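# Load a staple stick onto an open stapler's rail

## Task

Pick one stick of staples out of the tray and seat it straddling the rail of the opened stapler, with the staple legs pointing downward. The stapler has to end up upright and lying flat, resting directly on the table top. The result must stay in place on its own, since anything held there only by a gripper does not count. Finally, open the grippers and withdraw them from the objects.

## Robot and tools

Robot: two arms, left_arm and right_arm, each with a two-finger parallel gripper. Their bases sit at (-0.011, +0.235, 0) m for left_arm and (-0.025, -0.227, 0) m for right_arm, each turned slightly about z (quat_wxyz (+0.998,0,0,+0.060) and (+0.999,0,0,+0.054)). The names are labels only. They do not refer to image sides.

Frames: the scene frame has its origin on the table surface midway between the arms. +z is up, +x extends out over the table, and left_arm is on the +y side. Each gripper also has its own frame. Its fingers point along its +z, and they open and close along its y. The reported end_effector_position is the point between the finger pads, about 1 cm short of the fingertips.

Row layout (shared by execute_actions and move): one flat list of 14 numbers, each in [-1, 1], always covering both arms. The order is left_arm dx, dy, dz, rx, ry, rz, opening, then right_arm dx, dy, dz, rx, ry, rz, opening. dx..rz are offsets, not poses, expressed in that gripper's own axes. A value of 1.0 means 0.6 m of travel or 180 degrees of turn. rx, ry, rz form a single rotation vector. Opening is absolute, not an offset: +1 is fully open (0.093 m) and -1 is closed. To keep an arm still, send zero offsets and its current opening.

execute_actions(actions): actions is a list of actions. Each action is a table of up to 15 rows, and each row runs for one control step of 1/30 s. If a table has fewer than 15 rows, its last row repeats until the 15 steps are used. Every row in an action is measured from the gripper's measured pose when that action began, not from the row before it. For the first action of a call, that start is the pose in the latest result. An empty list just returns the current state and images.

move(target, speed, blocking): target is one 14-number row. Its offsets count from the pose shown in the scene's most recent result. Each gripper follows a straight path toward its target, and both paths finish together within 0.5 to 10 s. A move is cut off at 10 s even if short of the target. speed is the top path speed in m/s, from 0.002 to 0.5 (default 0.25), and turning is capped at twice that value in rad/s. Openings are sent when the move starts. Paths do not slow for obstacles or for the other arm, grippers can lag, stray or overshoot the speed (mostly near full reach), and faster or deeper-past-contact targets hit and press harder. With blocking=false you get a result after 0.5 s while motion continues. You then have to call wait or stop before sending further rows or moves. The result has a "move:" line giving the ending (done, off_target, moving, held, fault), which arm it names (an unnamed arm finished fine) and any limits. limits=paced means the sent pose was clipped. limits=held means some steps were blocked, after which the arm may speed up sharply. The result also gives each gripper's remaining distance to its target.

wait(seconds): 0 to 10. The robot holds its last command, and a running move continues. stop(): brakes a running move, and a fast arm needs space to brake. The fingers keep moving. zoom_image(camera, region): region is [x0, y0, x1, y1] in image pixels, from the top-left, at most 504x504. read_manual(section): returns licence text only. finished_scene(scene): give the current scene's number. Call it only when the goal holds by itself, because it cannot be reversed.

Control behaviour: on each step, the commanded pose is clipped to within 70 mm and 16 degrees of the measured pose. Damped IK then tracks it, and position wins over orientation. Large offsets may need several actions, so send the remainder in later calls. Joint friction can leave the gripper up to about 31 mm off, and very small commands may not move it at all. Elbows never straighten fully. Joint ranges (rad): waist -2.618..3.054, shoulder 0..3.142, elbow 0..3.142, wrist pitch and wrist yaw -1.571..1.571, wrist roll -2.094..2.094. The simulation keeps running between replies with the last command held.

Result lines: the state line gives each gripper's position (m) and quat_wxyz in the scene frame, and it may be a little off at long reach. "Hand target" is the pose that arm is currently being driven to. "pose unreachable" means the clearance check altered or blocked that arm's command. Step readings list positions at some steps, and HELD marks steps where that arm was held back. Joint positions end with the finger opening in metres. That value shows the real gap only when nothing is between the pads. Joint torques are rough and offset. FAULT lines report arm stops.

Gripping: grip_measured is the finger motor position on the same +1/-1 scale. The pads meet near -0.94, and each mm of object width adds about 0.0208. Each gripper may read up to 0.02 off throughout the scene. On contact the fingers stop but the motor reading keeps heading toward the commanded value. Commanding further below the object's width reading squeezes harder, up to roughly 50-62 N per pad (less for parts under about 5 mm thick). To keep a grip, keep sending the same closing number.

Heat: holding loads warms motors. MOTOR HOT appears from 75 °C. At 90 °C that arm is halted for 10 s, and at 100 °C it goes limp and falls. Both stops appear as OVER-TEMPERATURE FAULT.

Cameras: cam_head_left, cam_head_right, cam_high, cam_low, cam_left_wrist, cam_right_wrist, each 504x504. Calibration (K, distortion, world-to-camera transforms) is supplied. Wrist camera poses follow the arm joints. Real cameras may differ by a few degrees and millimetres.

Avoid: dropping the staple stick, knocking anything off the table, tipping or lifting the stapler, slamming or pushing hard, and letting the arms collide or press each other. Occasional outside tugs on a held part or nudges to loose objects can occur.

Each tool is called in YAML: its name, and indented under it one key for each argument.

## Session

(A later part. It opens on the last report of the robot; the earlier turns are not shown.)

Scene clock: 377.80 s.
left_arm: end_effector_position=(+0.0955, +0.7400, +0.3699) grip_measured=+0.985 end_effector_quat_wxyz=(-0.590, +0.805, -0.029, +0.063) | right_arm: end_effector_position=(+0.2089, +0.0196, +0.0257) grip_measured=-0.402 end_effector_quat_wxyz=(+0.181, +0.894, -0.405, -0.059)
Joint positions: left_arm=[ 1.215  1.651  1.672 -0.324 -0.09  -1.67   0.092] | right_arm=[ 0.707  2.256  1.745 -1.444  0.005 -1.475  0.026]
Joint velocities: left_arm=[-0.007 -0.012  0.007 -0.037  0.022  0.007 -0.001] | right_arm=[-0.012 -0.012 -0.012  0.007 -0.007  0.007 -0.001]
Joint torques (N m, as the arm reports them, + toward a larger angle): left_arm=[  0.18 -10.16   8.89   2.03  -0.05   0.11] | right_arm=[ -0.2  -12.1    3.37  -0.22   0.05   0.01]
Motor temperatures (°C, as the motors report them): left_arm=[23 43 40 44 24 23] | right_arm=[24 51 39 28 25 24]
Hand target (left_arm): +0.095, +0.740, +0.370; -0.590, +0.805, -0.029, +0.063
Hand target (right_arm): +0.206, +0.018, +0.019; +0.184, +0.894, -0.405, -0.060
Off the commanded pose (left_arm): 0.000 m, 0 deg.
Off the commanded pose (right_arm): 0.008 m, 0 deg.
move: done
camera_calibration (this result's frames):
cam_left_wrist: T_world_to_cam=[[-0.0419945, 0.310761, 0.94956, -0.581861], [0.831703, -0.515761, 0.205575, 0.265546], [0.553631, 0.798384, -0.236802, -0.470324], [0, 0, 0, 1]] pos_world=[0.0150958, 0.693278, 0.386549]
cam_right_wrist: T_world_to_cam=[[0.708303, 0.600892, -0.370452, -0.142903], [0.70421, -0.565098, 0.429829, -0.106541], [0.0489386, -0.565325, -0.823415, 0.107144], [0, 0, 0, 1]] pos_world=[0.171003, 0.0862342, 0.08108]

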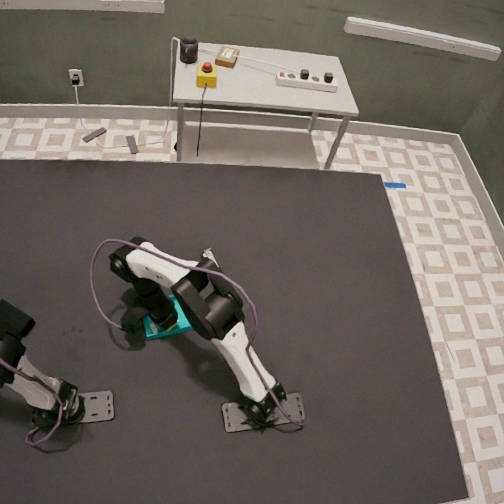

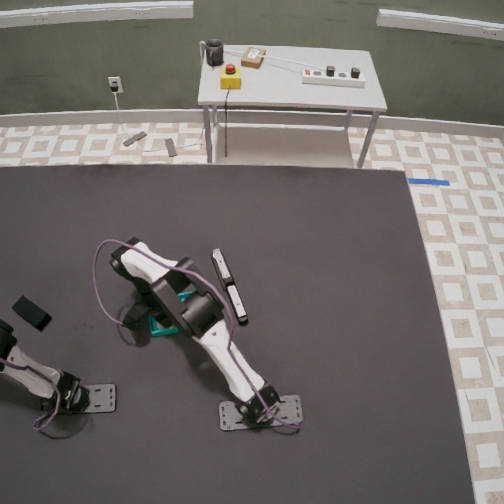

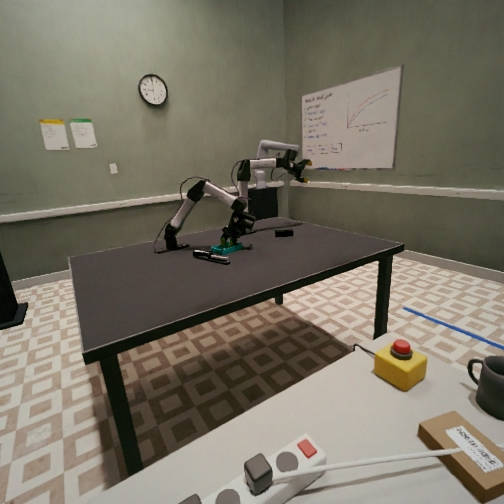

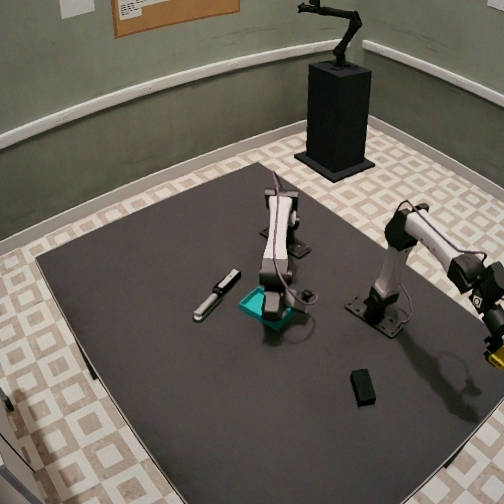

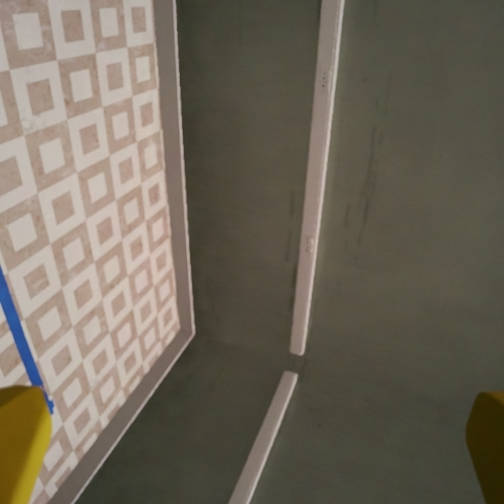

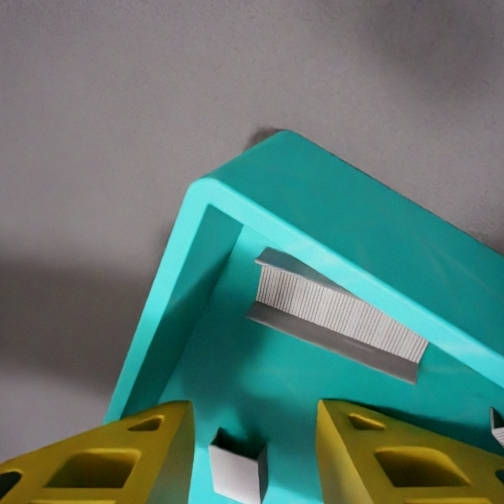

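execute_actions:
  actions:
    - [[0,0,0,0,0,0,1,0,0,0,0,0,0,-0.6]]
    - [[0,0,0,0,0,0,1,0,0,0,0,0,0,-0.78]]
    - [[0,0,0,0,0,0,1,0,0,0,0,0,0,-0.78]]

move:
  target: [0,0,0,0,0,0,1, 0,0,-0.07,0,0,0,-0.78]
  speed: 0.03

Scene clock: 386.27 s.
left_arm: end_effector_position=(+0.0955, +0.7400, +0.3699) grip_measured=+0.985 end_effector_quat_wxyz=(-0.590, +0.805, -0.029, +0.063) | right_arm: end_effector_position=(+0.2089, +0.0196, +0.0257) grip_measured=-0.778 end_effector_quat_wxyz=(+0.181, +0.894, -0.405, -0.059)
Joint positions: left_arm=[ 1.215  1.651  1.672 -0.324 -0.09  -1.67   0.092] | right_arm=[ 0.707  2.256  1.745 -1.444  0.005 -1.475  0.008]
Joint velocities: left_arm=[ 0.007 -0.012  0.012 -0.022  0.022 -0.081 -0.   ] | right_arm=[-0.007  0.002 -0.007  0.007 -0.022 -0.037 -0.001]
Joint torques (N m, as the arm reports them, + toward a larger angle): left_arm=[  0.2  -10.13   9.03   2.01  -0.03   0.09] | right_arm=[ -0.34 -12.     6.33  -0.43   0.06   0.02]
Motor temperatures (°C, as the motors report them): left_arm=[23 43 41 44 24 23] | right_arm=[24 52 38 28 25 24]
Hand target (left_arm): +0.095, +0.740, +0.370; -0.590, +0.805, -0.029, +0.063
Hand target (right_arm): +0.209, +0.020, +0.026; +0.181, +0.894, -0.405, -0.059
Off the commanded pose (left_arm): 0.000 m, 0 deg.
Off the commanded pose (right_arm): 0.000 m, 0 deg.
Step readings (end_effector_position; steps 1 to 15: 1st action; 16 to 30: 2nd action; 31 to 45: 3rd action):
0: left_arm (+0.0955, +0.7400, +0.3699) | right_arm (+0.2089, +0.0196, +0.0257)
1: left_arm (+0.0955, +0.7400, +0.3699) | right_arm (+0.2089, +0.0196, +0.0257)
2: left_arm (+0.0955, +0.7400, +0.3699) | right_arm (+0.2089, +0.0196, +0.0257)
4: left_arm (+0.0955, +0.7400, +0.3699) | right_arm (+0.2089, +0.0196, +0.0257)
8: left_arm (+0.0955, +0.7400, +0.3699) | right_arm (+0.2089, +0.0196, +0.0257)
15: left_arm (+0.0955, +0.7400, +0.3699) | right_arm (+0.2089, +0.0196, +0.0257)
16: left_arm (+0.0955, +0.7400, +0.3699) | right_arm (+0.2089, +0.0196, +0.0257)
17: left_arm (+0.0955, +0.7400, +0.3699) | right_arm (+0.2089, +0.0196, +0.0257)
19: left_arm (+0.0955, +0.7400, +0.3699) | right_arm (+0.2089, +0.0196, +0.0257)
23: left_arm (+0.0955, +0.7400, +0.3699) | right_arm (+0.2089, +0.0196, +0.0257)
30: left_arm (+0.0955, +0.7400, +0.3699) | right_arm (+0.2089, +0.0196, +0.0257)
31: left_arm (+0.0955, +0.7400, +0.3699) | right_arm (+0.2089, +0.0196, +0.0257)
32: left_arm (+0.0955, +0.7400, +0.3699) | right_arm (+0.2089, +0.0196, +0.0257)
34: left_arm (+0.0955, +0.7400, +0.3699) | right_arm (+0.2089, +0.0196, +0.0257)
38: left_arm (+0.0955, +0.7400, +0.3699) | right_arm (+0.2089, +0.0196, +0.0257)
45: end_effector_position above
camera_calibration (this result's frames):
cam_left_wrist: T_world_to_cam=[[-0.0419945, 0.310761, 0.94956, -0.581861], [0.831703, -0.515761, 0.205575, 0.265546], [0.553631, 0.798384, -0.236802, -0.470324], [0, 0, 0, 1]] pos_world=[0.0150958, 0.693278, 0.386549]
cam_right_wrist: T_world_to_cam=[[0.708303, 0.600892, -0.370452, -0.142903], [0.70421, -0.565098, 0.429829, -0.106541], [0.0489386, -0.565325, -0.823415, 0.107144], [0, 0, 0, 1]] pos_world=[0.171003, 0.0862342, 0.08108]

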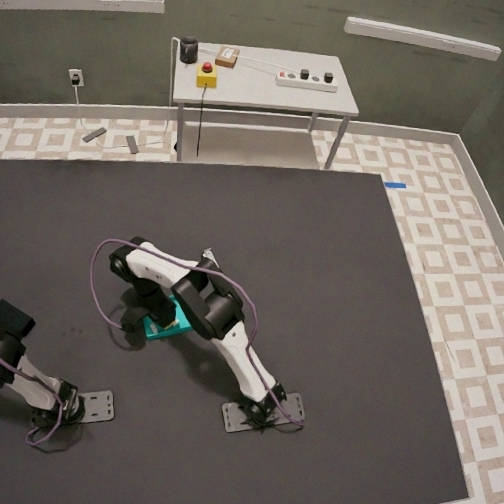

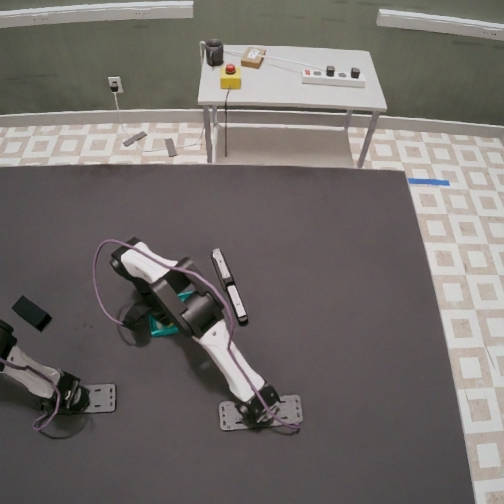

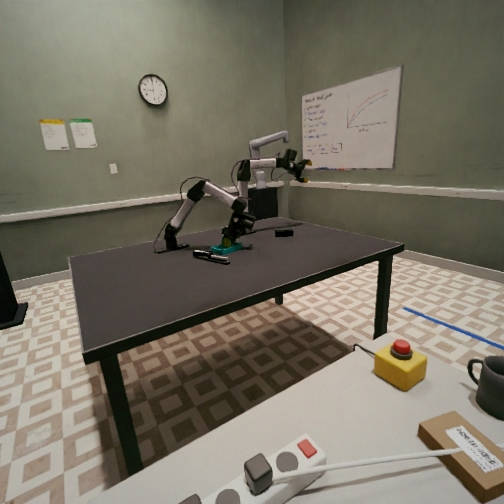

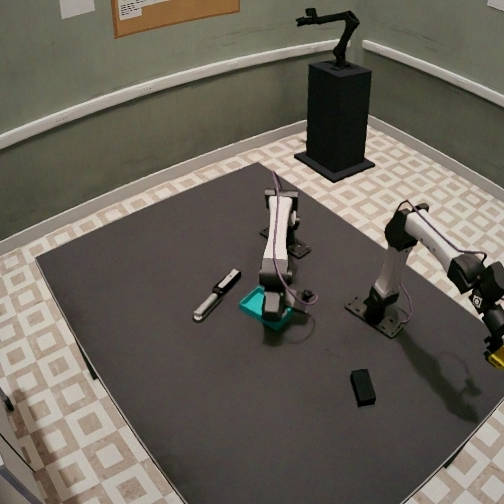

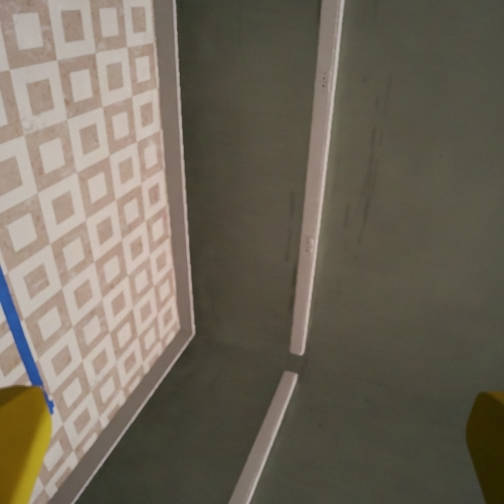

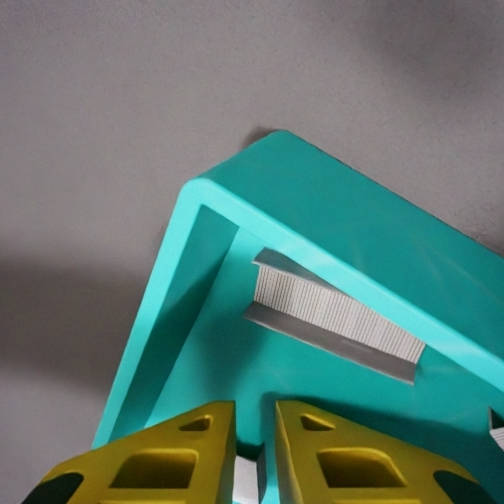

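Scene clock: 387.90 s.
left_arm: end_effector_position=(+0.0955, +0.7400, +0.3699) grip_measured=+0.985 end_effector_quat_wxyz=(-0.590, +0.805, -0.029, +0.063) | right_arm: end_effector_position=(+0.2177, +0.0290, +0.0599) grip_measured=-0.778 end_effector_quat_wxyz=(+0.170, +0.896, -0.406, -0.055)
Joint positions: left_arm=[ 1.215  1.651  1.672 -0.324 -0.09  -1.67   0.092] | right_arm=[ 0.707  2.256  1.892 -1.566  0.005 -1.475  0.008]
Joint velocities: left_arm=[ 0.007  0.012 -0.017  0.007 -0.037 -0.051  0.001] | right_arm=[ 0.012  0.002  0.007  0.022  0.051 -0.051 -0.001]
Joint torques (N m, as the arm reports them, + toward a larger angle): left_arm=[  0.09 -10.1    8.98   2.02  -0.03   0.11] | right_arm=[ -0.4  -12.29   8.16  -0.48   0.04   0.  ]
Motor temperatures (°C, as the motors report them): left_arm=[23 43 41 44 24 23] | right_arm=[24 52 38 28 25 24]
Hand target (left_arm): +0.095, +0.740, +0.370; -0.590, +0.805, -0.029, +0.063
Hand target (right_arm): +0.219, +0.031, +0.064; +0.166, +0.897, -0.407, -0.054
Off the commanded pose (left_arm): 0.000 m, 0 deg.
Off the commanded pose (right_arm): 0.006 m, 1 deg.
joint sent to its limit (right arm) — the command would take joint 4 (wrist pitch) past its lower limit, so that joint was sent only as far as its limit.
move: done
camera_calibration (this result's frames):
cam_left_wrist: T_world_to_cam=[[-0.0419945, 0.310761, 0.94956, -0.581861], [0.831703, -0.515761, 0.205575, 0.265546], [0.553631, 0.798384, -0.236802, -0.470324], [0, 0, 0, 1]] pos_world=[0.0150958, 0.693278, 0.386549]
cam_right_wrist: T_world_to_cam=[[0.714411, 0.607367, -0.347451, -0.145004], [0.696882, -0.572866, 0.431486, -0.120452], [0.063027, -0.55039, -0.832525, 0.137217], [0, 0, 0, 1]] pos_world=[0.178885, 0.0945904, 0.115828]

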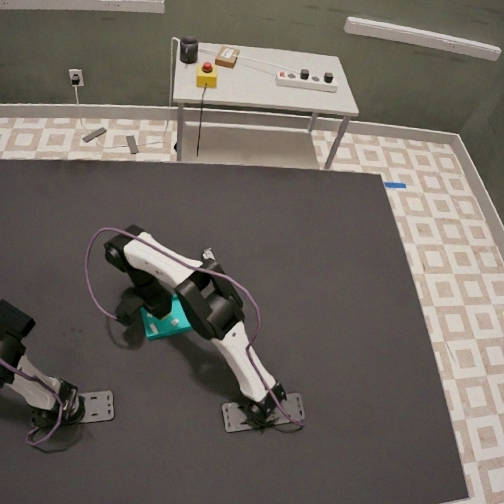

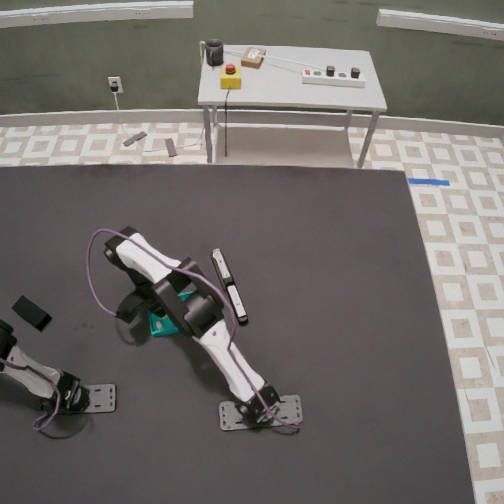

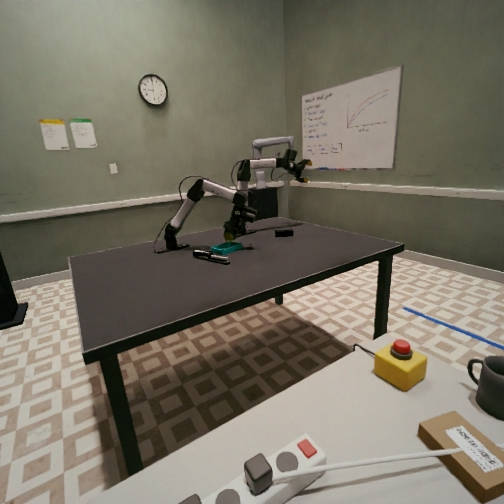

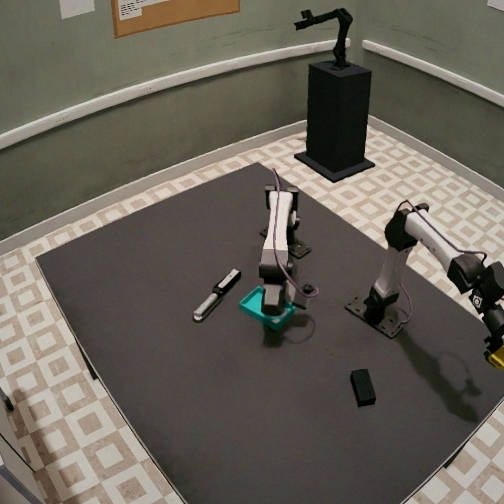

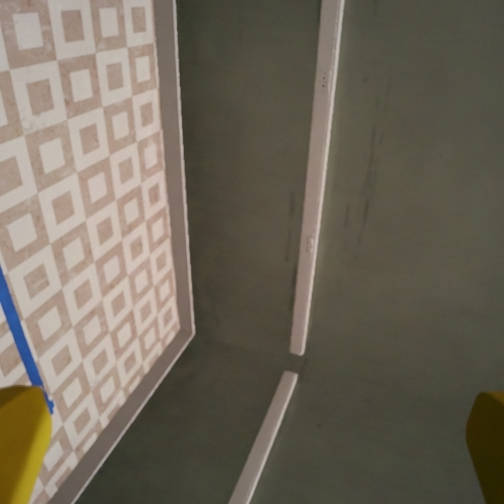

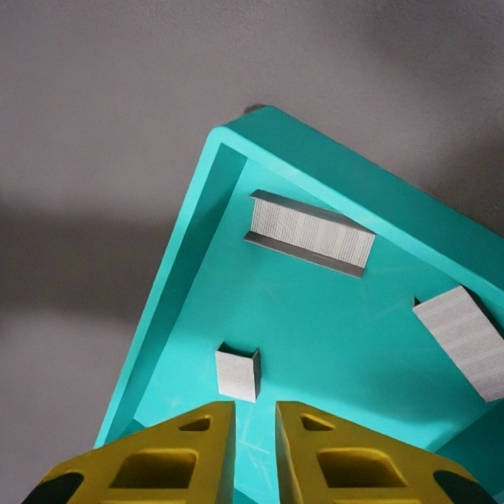

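move:
  target: [0,0,0,0,0,0,1, 0,0,0,0.13,0,0,-0.95]
  speed: 0.05

Scene clock: 433.73 s.
left_arm: end_effector_position=(+0.0955, +0.7400, +0.3699) grip_measured=+0.985 end_effector_quat_wxyz=(-0.590, +0.805, -0.029, +0.063) | right_arm: end_effector_position=(+0.2209, +0.0309, +0.0611) grip_measured=-0.948 end_effector_quat_wxyz=(-0.015, +0.912, -0.410, +0.024)
Joint positions: left_arm=[ 1.215  1.651  1.672 -0.324 -0.09  -1.67   0.092] | right_arm=[ 0.719  1.881  1.394 -1.041  0.036 -1.472  0.   ]
Joint velocities: left_arm=[ 0.002 -0.032 -0.002 -0.007  0.022 -0.007 -0.001] | right_arm=[-0.002  0.007 -0.012  0.007 -0.037  0.037  0.   ]
Joint torques (N m, as the arm reports them, + toward a larger angle): left_arm=[  0.16 -10.12   8.89   2.01  -0.03   0.08] | right_arm=[  0.39 -10.66   5.23   0.52   0.23   0.14]
Motor temperatures (°C, as the motors report them): left_arm=[23 44 41 45 24 23] | right_arm=[24 57 41 28 25 24]
Hand target (left_arm): +0.095, +0.740, +0.370; -0.590, +0.805, -0.029, +0.063
Hand target (right_arm): +0.218, +0.029, +0.060; -0.015, +0.912, -0.410, +0.030
Off the commanded pose (left_arm): 0.000 m, 0 deg.
Off the commanded pose (right_arm): 0.004 m, 0 deg.
move: done
camera_calibration (this result's frames):
cam_left_wrist: T_world_to_cam=[[-0.0419945, 0.310761, 0.94956, -0.581861], [0.831703, -0.515761, 0.205575, 0.265546], [0.553631, 0.798384, -0.236802, -0.470324], [0, 0, 0, 1]] pos_world=[0.0150958, 0.693278, 0.386549]
cam_right_wrist: T_world_to_cam=[[0.750775, 0.658792, 0.0482609, -0.181873], [0.573012, -0.68588, 0.448582, -0.0922519], [0.328623, -0.30913, -0.892438, 0.076568], [0, 0, 0, 1]] pos_world=[0.164245, 0.0802125, 0.118492]

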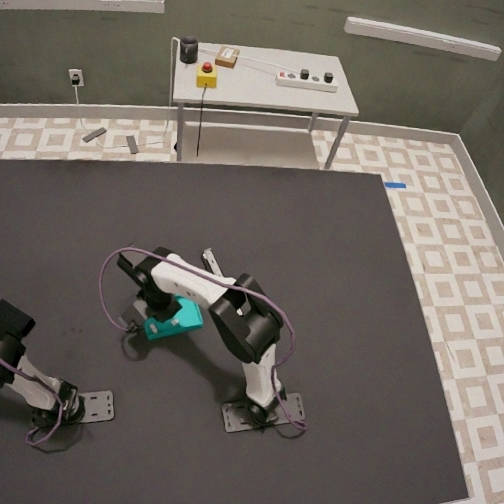

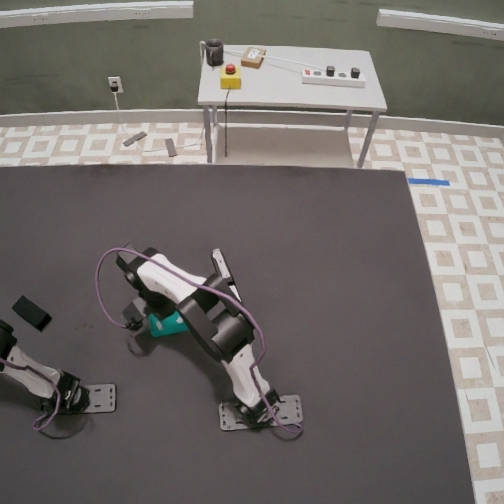

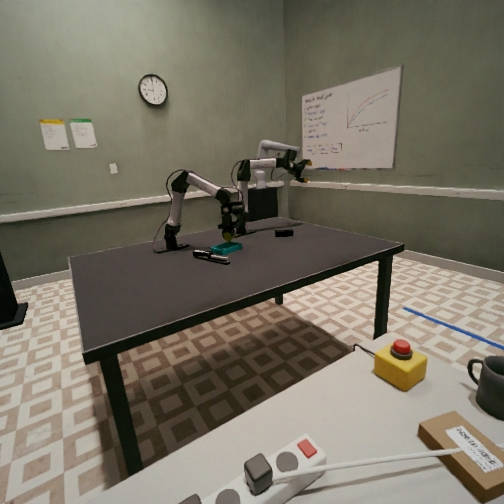

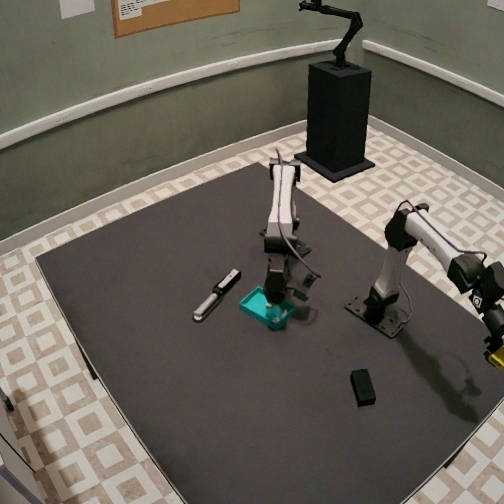

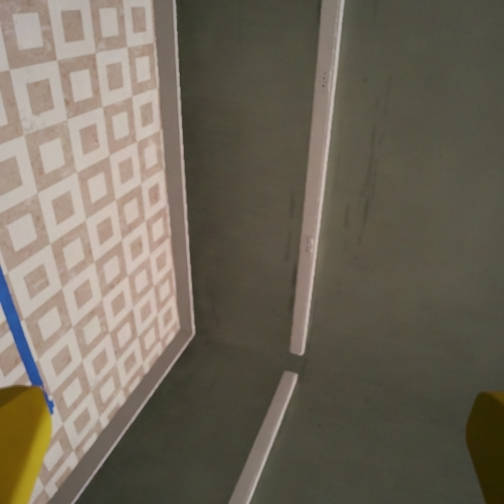

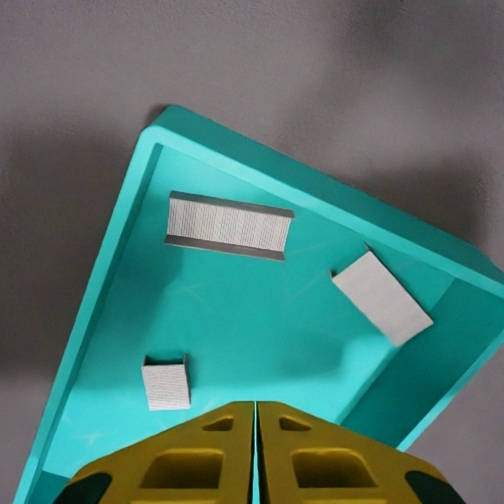

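move:
  target: [0,0,0,0,0,0,1, 0.043,0.058,0,0,0,0,-0.48]
  speed: 0.05

Scene clock: 452.00 s.
left_arm: end_effector_position=(+0.0955, +0.7400, +0.3699) grip_measured=+0.985 end_effector_quat_wxyz=(-0.590, +0.805, -0.029, +0.063) | right_arm: end_effector_position=(+0.2128, -0.0079, +0.0617) grip_measured=-0.482 end_effector_quat_wxyz=(-0.012, +0.911, -0.412, +0.024)
Joint positions: left_arm=[ 1.215  1.651  1.672 -0.324 -0.09  -1.67   0.092] | right_arm=[ 0.656  1.762  1.246 -1.014  0.036 -1.53   0.022]
Joint velocities: left_arm=[-0.002 -0.012  0.002 -0.037 -0.022  0.066 -0.001] | right_arm=[-0.007 -0.007  0.007  0.007 -0.022  0.022 -0.001]
Joint torques (N m, as the arm reports them, + toward a larger angle): left_arm=[  0.15 -10.09   8.98   2.02  -0.05   0.1 ] | right_arm=[-0.97 -9.32  5.3   0.45  0.07 -0.02]
Motor temperatures (°C, as the motors report them): left_arm=[23 44 41 45 24 23] | right_arm=[24 56 40 28 25 24]
Hand target (left_arm): +0.095, +0.740, +0.370; -0.590, +0.805, -0.029, +0.063
Hand target (right_arm): +0.212, -0.011, +0.060; -0.014, +0.912, -0.410, +0.024
Off the commanded pose (left_arm): 0.000 m, 0 deg.
Off the commanded pose (right_arm): 0.004 m, 0 deg.
move: done
camera_calibration (this result's frames):
cam_left_wrist: T_world_to_cam=[[-0.0419945, 0.310761, 0.94956, -0.581861], [0.831703, -0.515761, 0.205575, 0.265546], [0.553631, 0.798384, -0.236802, -0.470324], [0, 0, 0, 1]] pos_world=[0.0150958, 0.693278, 0.386549]
cam_right_wrist: T_world_to_cam=[[0.753914, 0.655517, 0.0437099, -0.150695], [0.570405, -0.686133, 0.451509, -0.114148], [0.325963, -0.315467, -0.891195, 0.0682224], [0, 0, 0, 1]] pos_world=[0.156483, 0.0419845, 0.118925]

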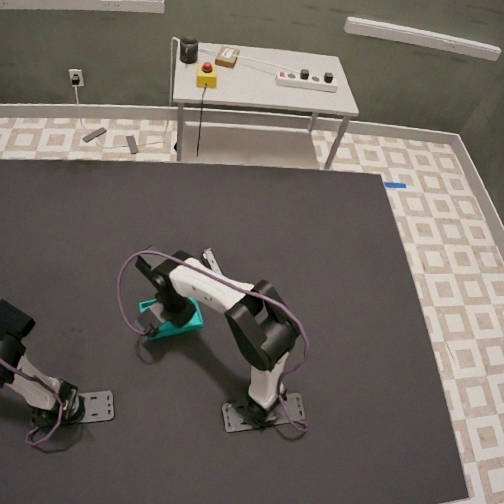

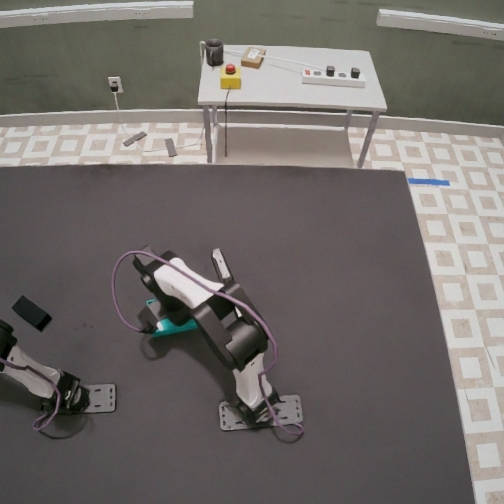

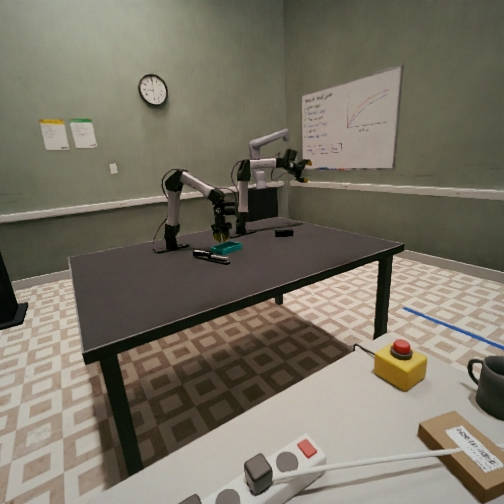

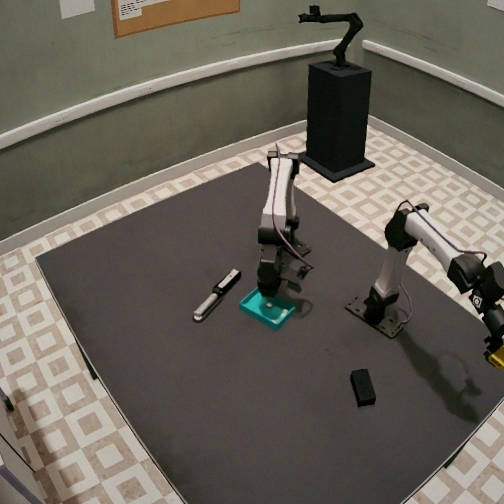

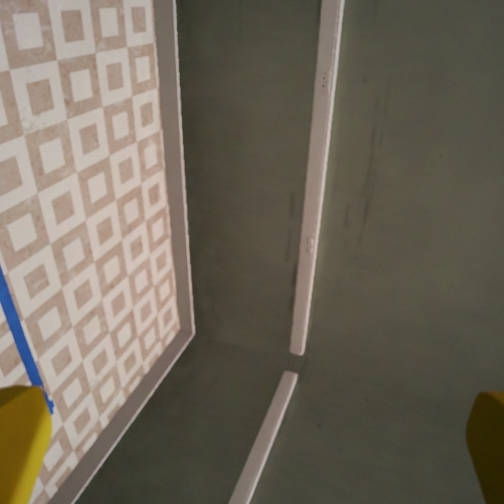

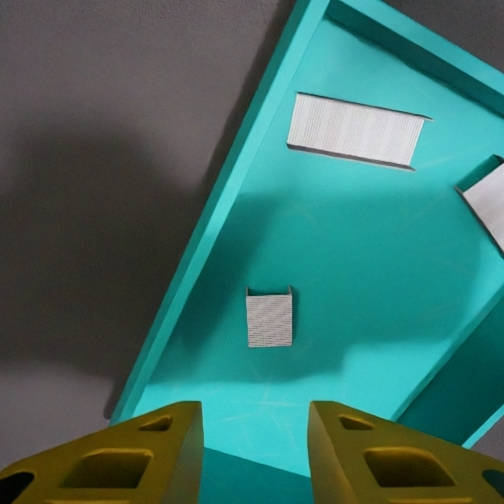

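move:
  target: [0,0,0,0,0,0,1, 0.006,-0.007,0.04,0,0,0,-0.48]
  speed: 0.02

Scene clock: 463.03 s.
left_arm: end_effector_position=(+0.0955, +0.7400, +0.3699) grip_measured=+0.985 end_effector_quat_wxyz=(-0.590, +0.805, -0.029, +0.063) | right_arm: end_effector_position=(+0.2216, -0.0021, +0.0495) grip_measured=-0.482 end_effector_quat_wxyz=(-0.025, +0.910, -0.412, +0.030)
Joint positions: left_arm=[ 1.215  1.651  1.672 -0.324 -0.09  -1.67   0.092] | right_arm=[ 0.65   1.789  1.226 -0.939  0.036 -1.535  0.022]
Joint velocities: left_arm=[-0.012  0.007 -0.012 -0.007 -0.037 -0.007 -0.   ] | right_arm=[-0.007 -0.017 -0.007  0.007 -0.007 -0.037 -0.001]
Joint torques (N m, as the arm reports them, + toward a larger angle): left_arm=[  0.14 -10.11   8.93   2.01  -0.03   0.09] | right_arm=[-1.01 -7.08  5.36  0.55  0.07 -0.04]
Motor temperatures (°C, as the motors report them): left_arm=[23 44 42 45 24 23] | right_arm=[24 54 39 28 25 24]
Hand target (left_arm): +0.095, +0.740, +0.370; -0.590, +0.805, -0.029, +0.063
Hand target (right_arm): +0.219, -0.008, +0.038; -0.012, +0.911, -0.412, +0.024
Off the commanded pose (left_arm): 0.000 m, 0 deg.
Off the commanded pose (right_arm): 0.013 m, 2 deg.
move: off_target (right_arm)
camera_calibration (this result's frames):
cam_left_wrist: T_world_to_cam=[[-0.0419945, 0.310761, 0.94956, -0.581861], [0.831703, -0.515761, 0.205575, 0.265546], [0.553631, 0.798384, -0.236802, -0.470324], [0, 0, 0, 1]] pos_world=[0.0150958, 0.693278, 0.386549]
cam_right_wrist: T_world_to_cam=[[0.753217, 0.653811, 0.0720741, -0.161797], [0.560504, -0.695314, 0.44986, -0.107404], [0.344237, -0.298444, -0.890186, 0.0521792], [0, 0, 0, 1]] pos_world=[0.164107, 0.0466776, 0.106427]

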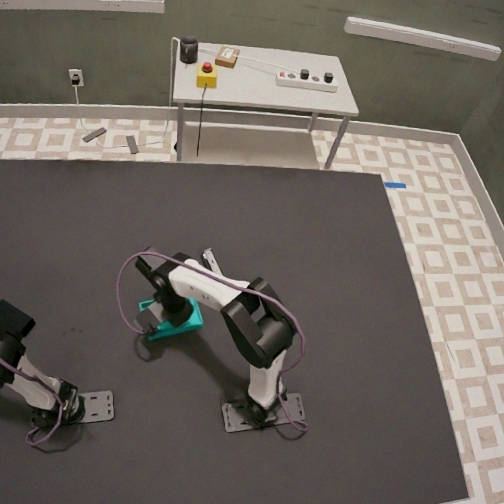

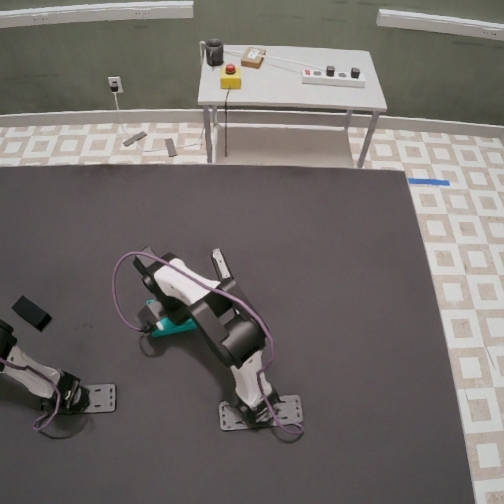

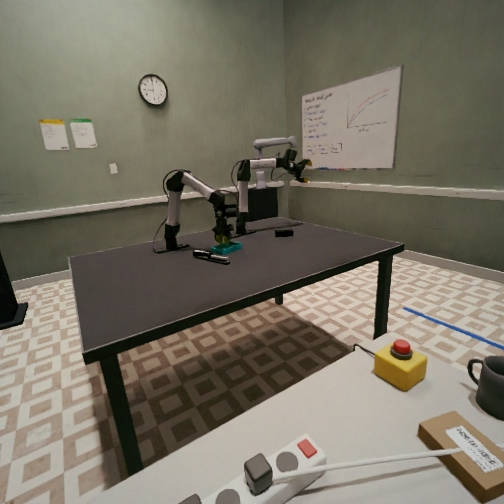

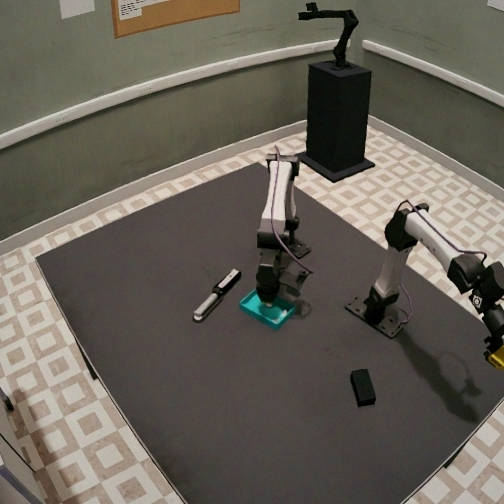

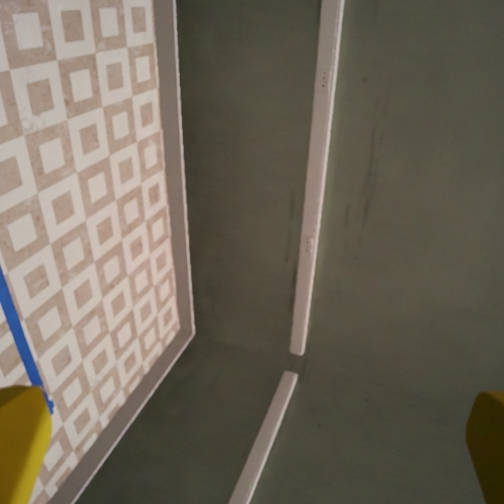

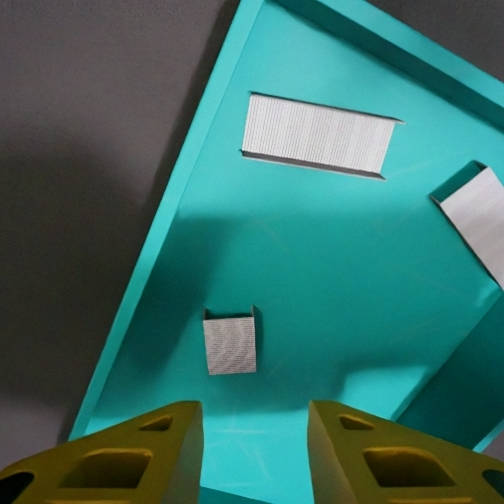

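move:
  target: [0,0,0,0,0,0,1, 0,0.024,0,0,0,0,-0.46]
  speed: 0.02

move:
  target: [0,0,0,0,0,0,1, -0.006,0.01,0.03,0,0,0,-0.46]
  speed: 0.03

Scene clock: 470.40 s.
left_arm: end_effector_position=(+0.0955, +0.7400, +0.3699) grip_measured=+0.985 end_effector_quat_wxyz=(-0.590, +0.805, -0.029, +0.063) | right_arm: end_effector_position=(+0.2141, -0.0092, +0.0496) grip_measured=-0.462 end_effector_quat_wxyz=(-0.024, +0.910, -0.412, +0.029)
Joint positions: left_arm=[ 1.215  1.651  1.672 -0.324 -0.09  -1.67   0.092] | right_arm=[ 0.65   1.754  1.184 -0.934  0.036 -1.536  0.023]
Joint velocities: left_arm=[-0.002 -0.017  0.002  0.081 -0.022 -0.022 -0.001] | right_arm=[-0.012  0.012  0.002  0.007 -0.022  0.037 -0.001]
Joint torques (N m, as the arm reports them, + toward a larger angle): left_arm=[  0.16 -10.1    8.98   2.02  -0.03   0.09] | right_arm=[-0.14 -9.19  5.23  0.54  0.07  0.09]
Motor temperatures (°C, as the motors report them): left_arm=[23 44 42 45 24 23] | right_arm=[24 53 39 28 25 24]
Hand target (left_arm): +0.095, +0.740, +0.370; -0.590, +0.805, -0.029, +0.063
Hand target (right_arm): +0.211, -0.011, +0.048; -0.025, +0.910, -0.412, +0.030
Off the commanded pose (left_arm): 0.000 m, 0 deg.
Off the commanded pose (right_arm): 0.004 m, 0 deg.
move: done
camera_calibration (this result's frames):
cam_left_wrist: T_world_to_cam=[[-0.0419945, 0.310761, 0.94956, -0.581861], [0.831703, -0.515761, 0.205575, 0.265546], [0.553631, 0.798384, -0.236802, -0.470324], [0, 0, 0, 1]] pos_world=[0.0150958, 0.693278, 0.386549]
cam_right_wrist: T_world_to_cam=[[0.753105, 0.65423, 0.0694002, -0.151308], [0.561637, -0.694262, 0.45007, -0.108463], [0.342631, -0.299972, -0.890292, 0.0531428], [0, 0, 0, 1]] pos_world=[0.156659, 0.0396292, 0.10663]

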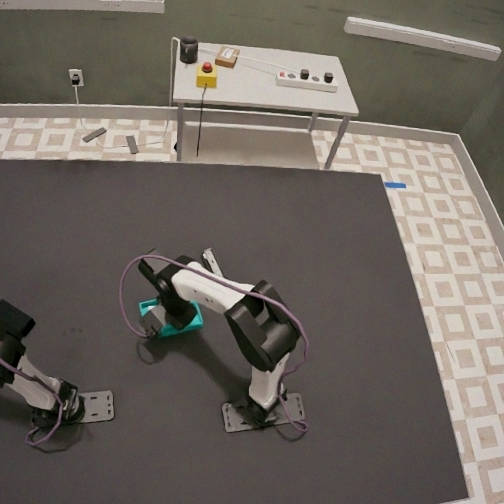

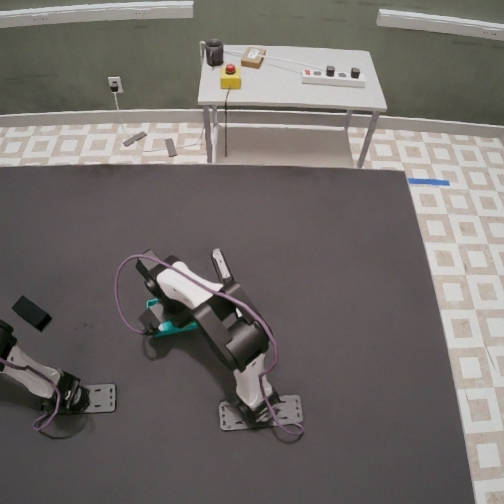

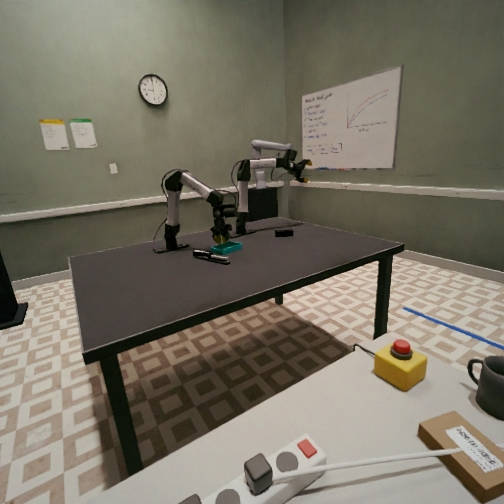

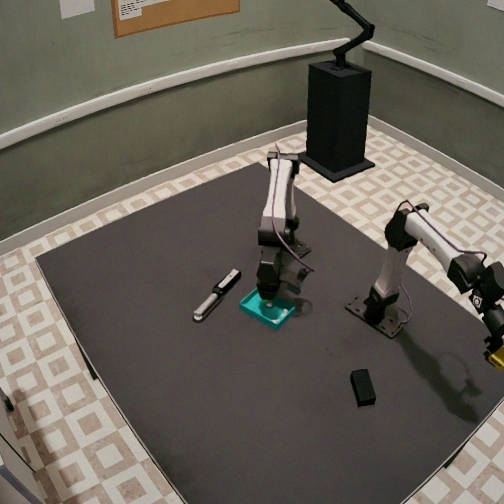

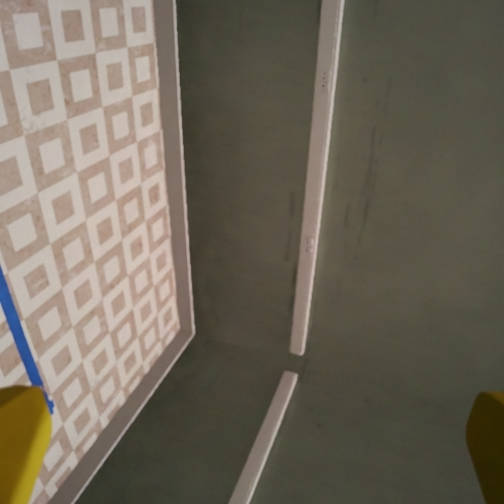

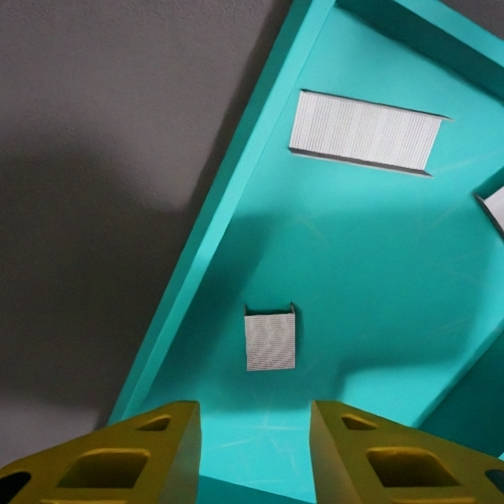

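Scene clock: 471.43 s.
left_arm: end_effector_position=(+0.0955, +0.7400, +0.3699) grip_measured=+0.985 end_effector_quat_wxyz=(-0.590, +0.805, -0.029, +0.063) | right_arm: end_effector_position=(+0.2154, -0.0080, +0.0403) grip_measured=-0.462 end_effector_quat_wxyz=(-0.034, +0.910, -0.413, +0.034)
Joint positions: left_arm=[ 1.215  1.651  1.672 -0.324 -0.09  -1.67   0.092] | right_arm=[ 0.65   1.754  1.143 -0.871  0.036 -1.534  0.023]
Joint velocities: left_arm=[ 0.007  0.002 -0.012 -0.022 -0.007  0.037 -0.   ] | right_arm=[-0.007  0.002 -0.012  0.007  0.007  0.081  0.   ]
Joint torques (N m, as the arm reports them, + toward a larger angle): left_arm=[  0.19 -10.1    8.94   2.01  -0.06   0.12] | right_arm=[ 0.58 -7.43  4.95  0.58  0.08  0.13]
Motor temperatures (°C, as the motors report them): left_arm=[23 44 42 45 24 23] | right_arm=[24 52 39 28 25 24]
Hand target (left_arm): +0.095, +0.740, +0.370; -0.590, +0.805, -0.029, +0.063
Hand target (right_arm): +0.208, -0.010, +0.031; -0.024, +0.910, -0.412, +0.029
Off the commanded pose (left_arm): 0.000 m, 0 deg.
Off the commanded pose (right_arm): 0.012 m, 1 deg.
move: off_target (right_arm)
camera_calibration (this result's frames):
cam_left_wrist: T_world_to_cam=[[-0.0419945, 0.310761, 0.94956, -0.581861], [0.831703, -0.515761, 0.205575, 0.265546], [0.553631, 0.798384, -0.236802, -0.470324], [0, 0, 0, 1]] pos_world=[0.0150958, 0.693278, 0.386549]
cam_right_wrist: T_world_to_cam=[[0.752783, 0.651827, 0.0918628, -0.153378], [0.55325, -0.702114, 0.448275, -0.102315], [0.356696, -0.286631, -0.889163, 0.0417807], [0, 0, 0, 1]] pos_world=[0.157163, 0.0401148, 0.0971048]

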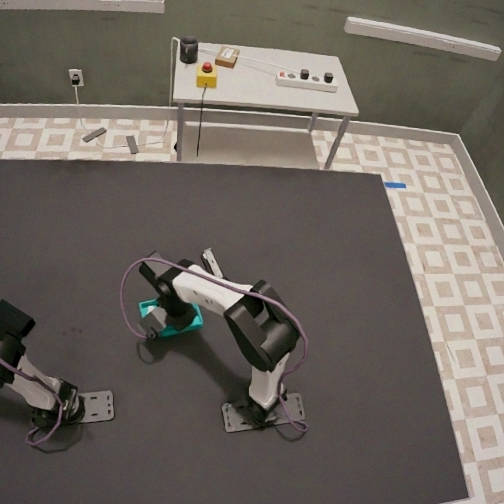

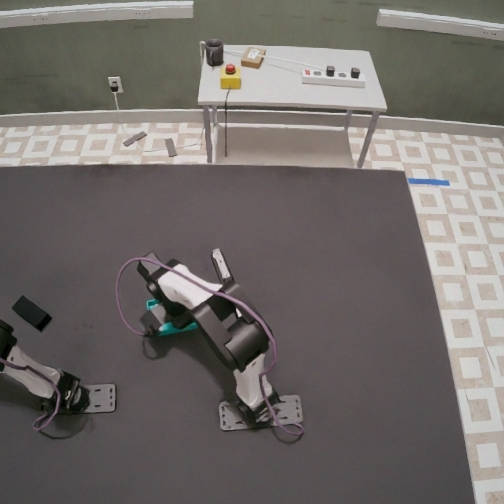

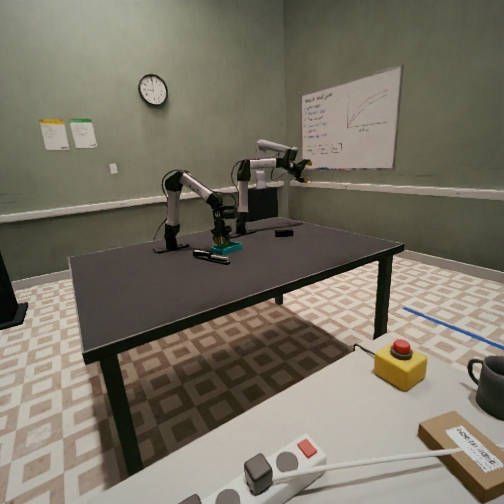

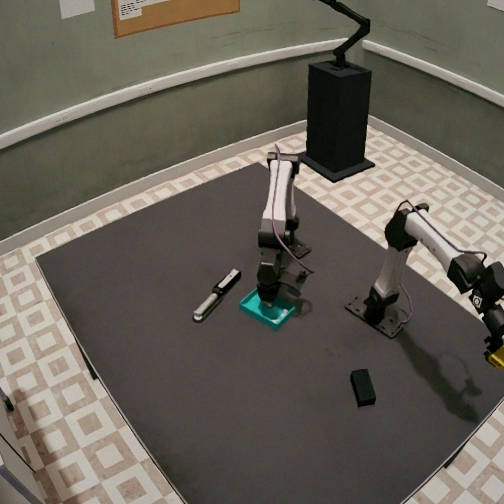

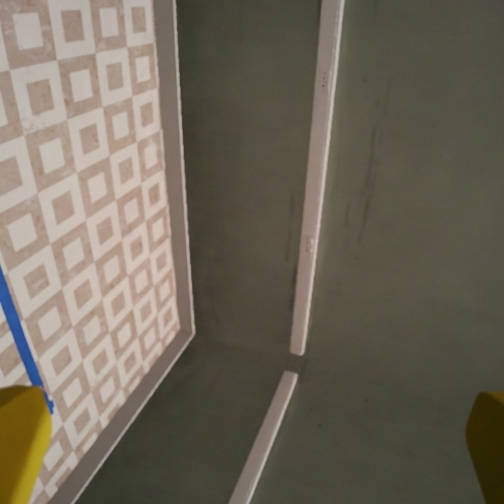

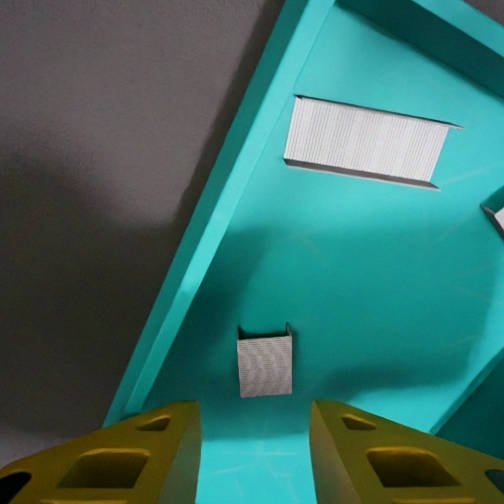

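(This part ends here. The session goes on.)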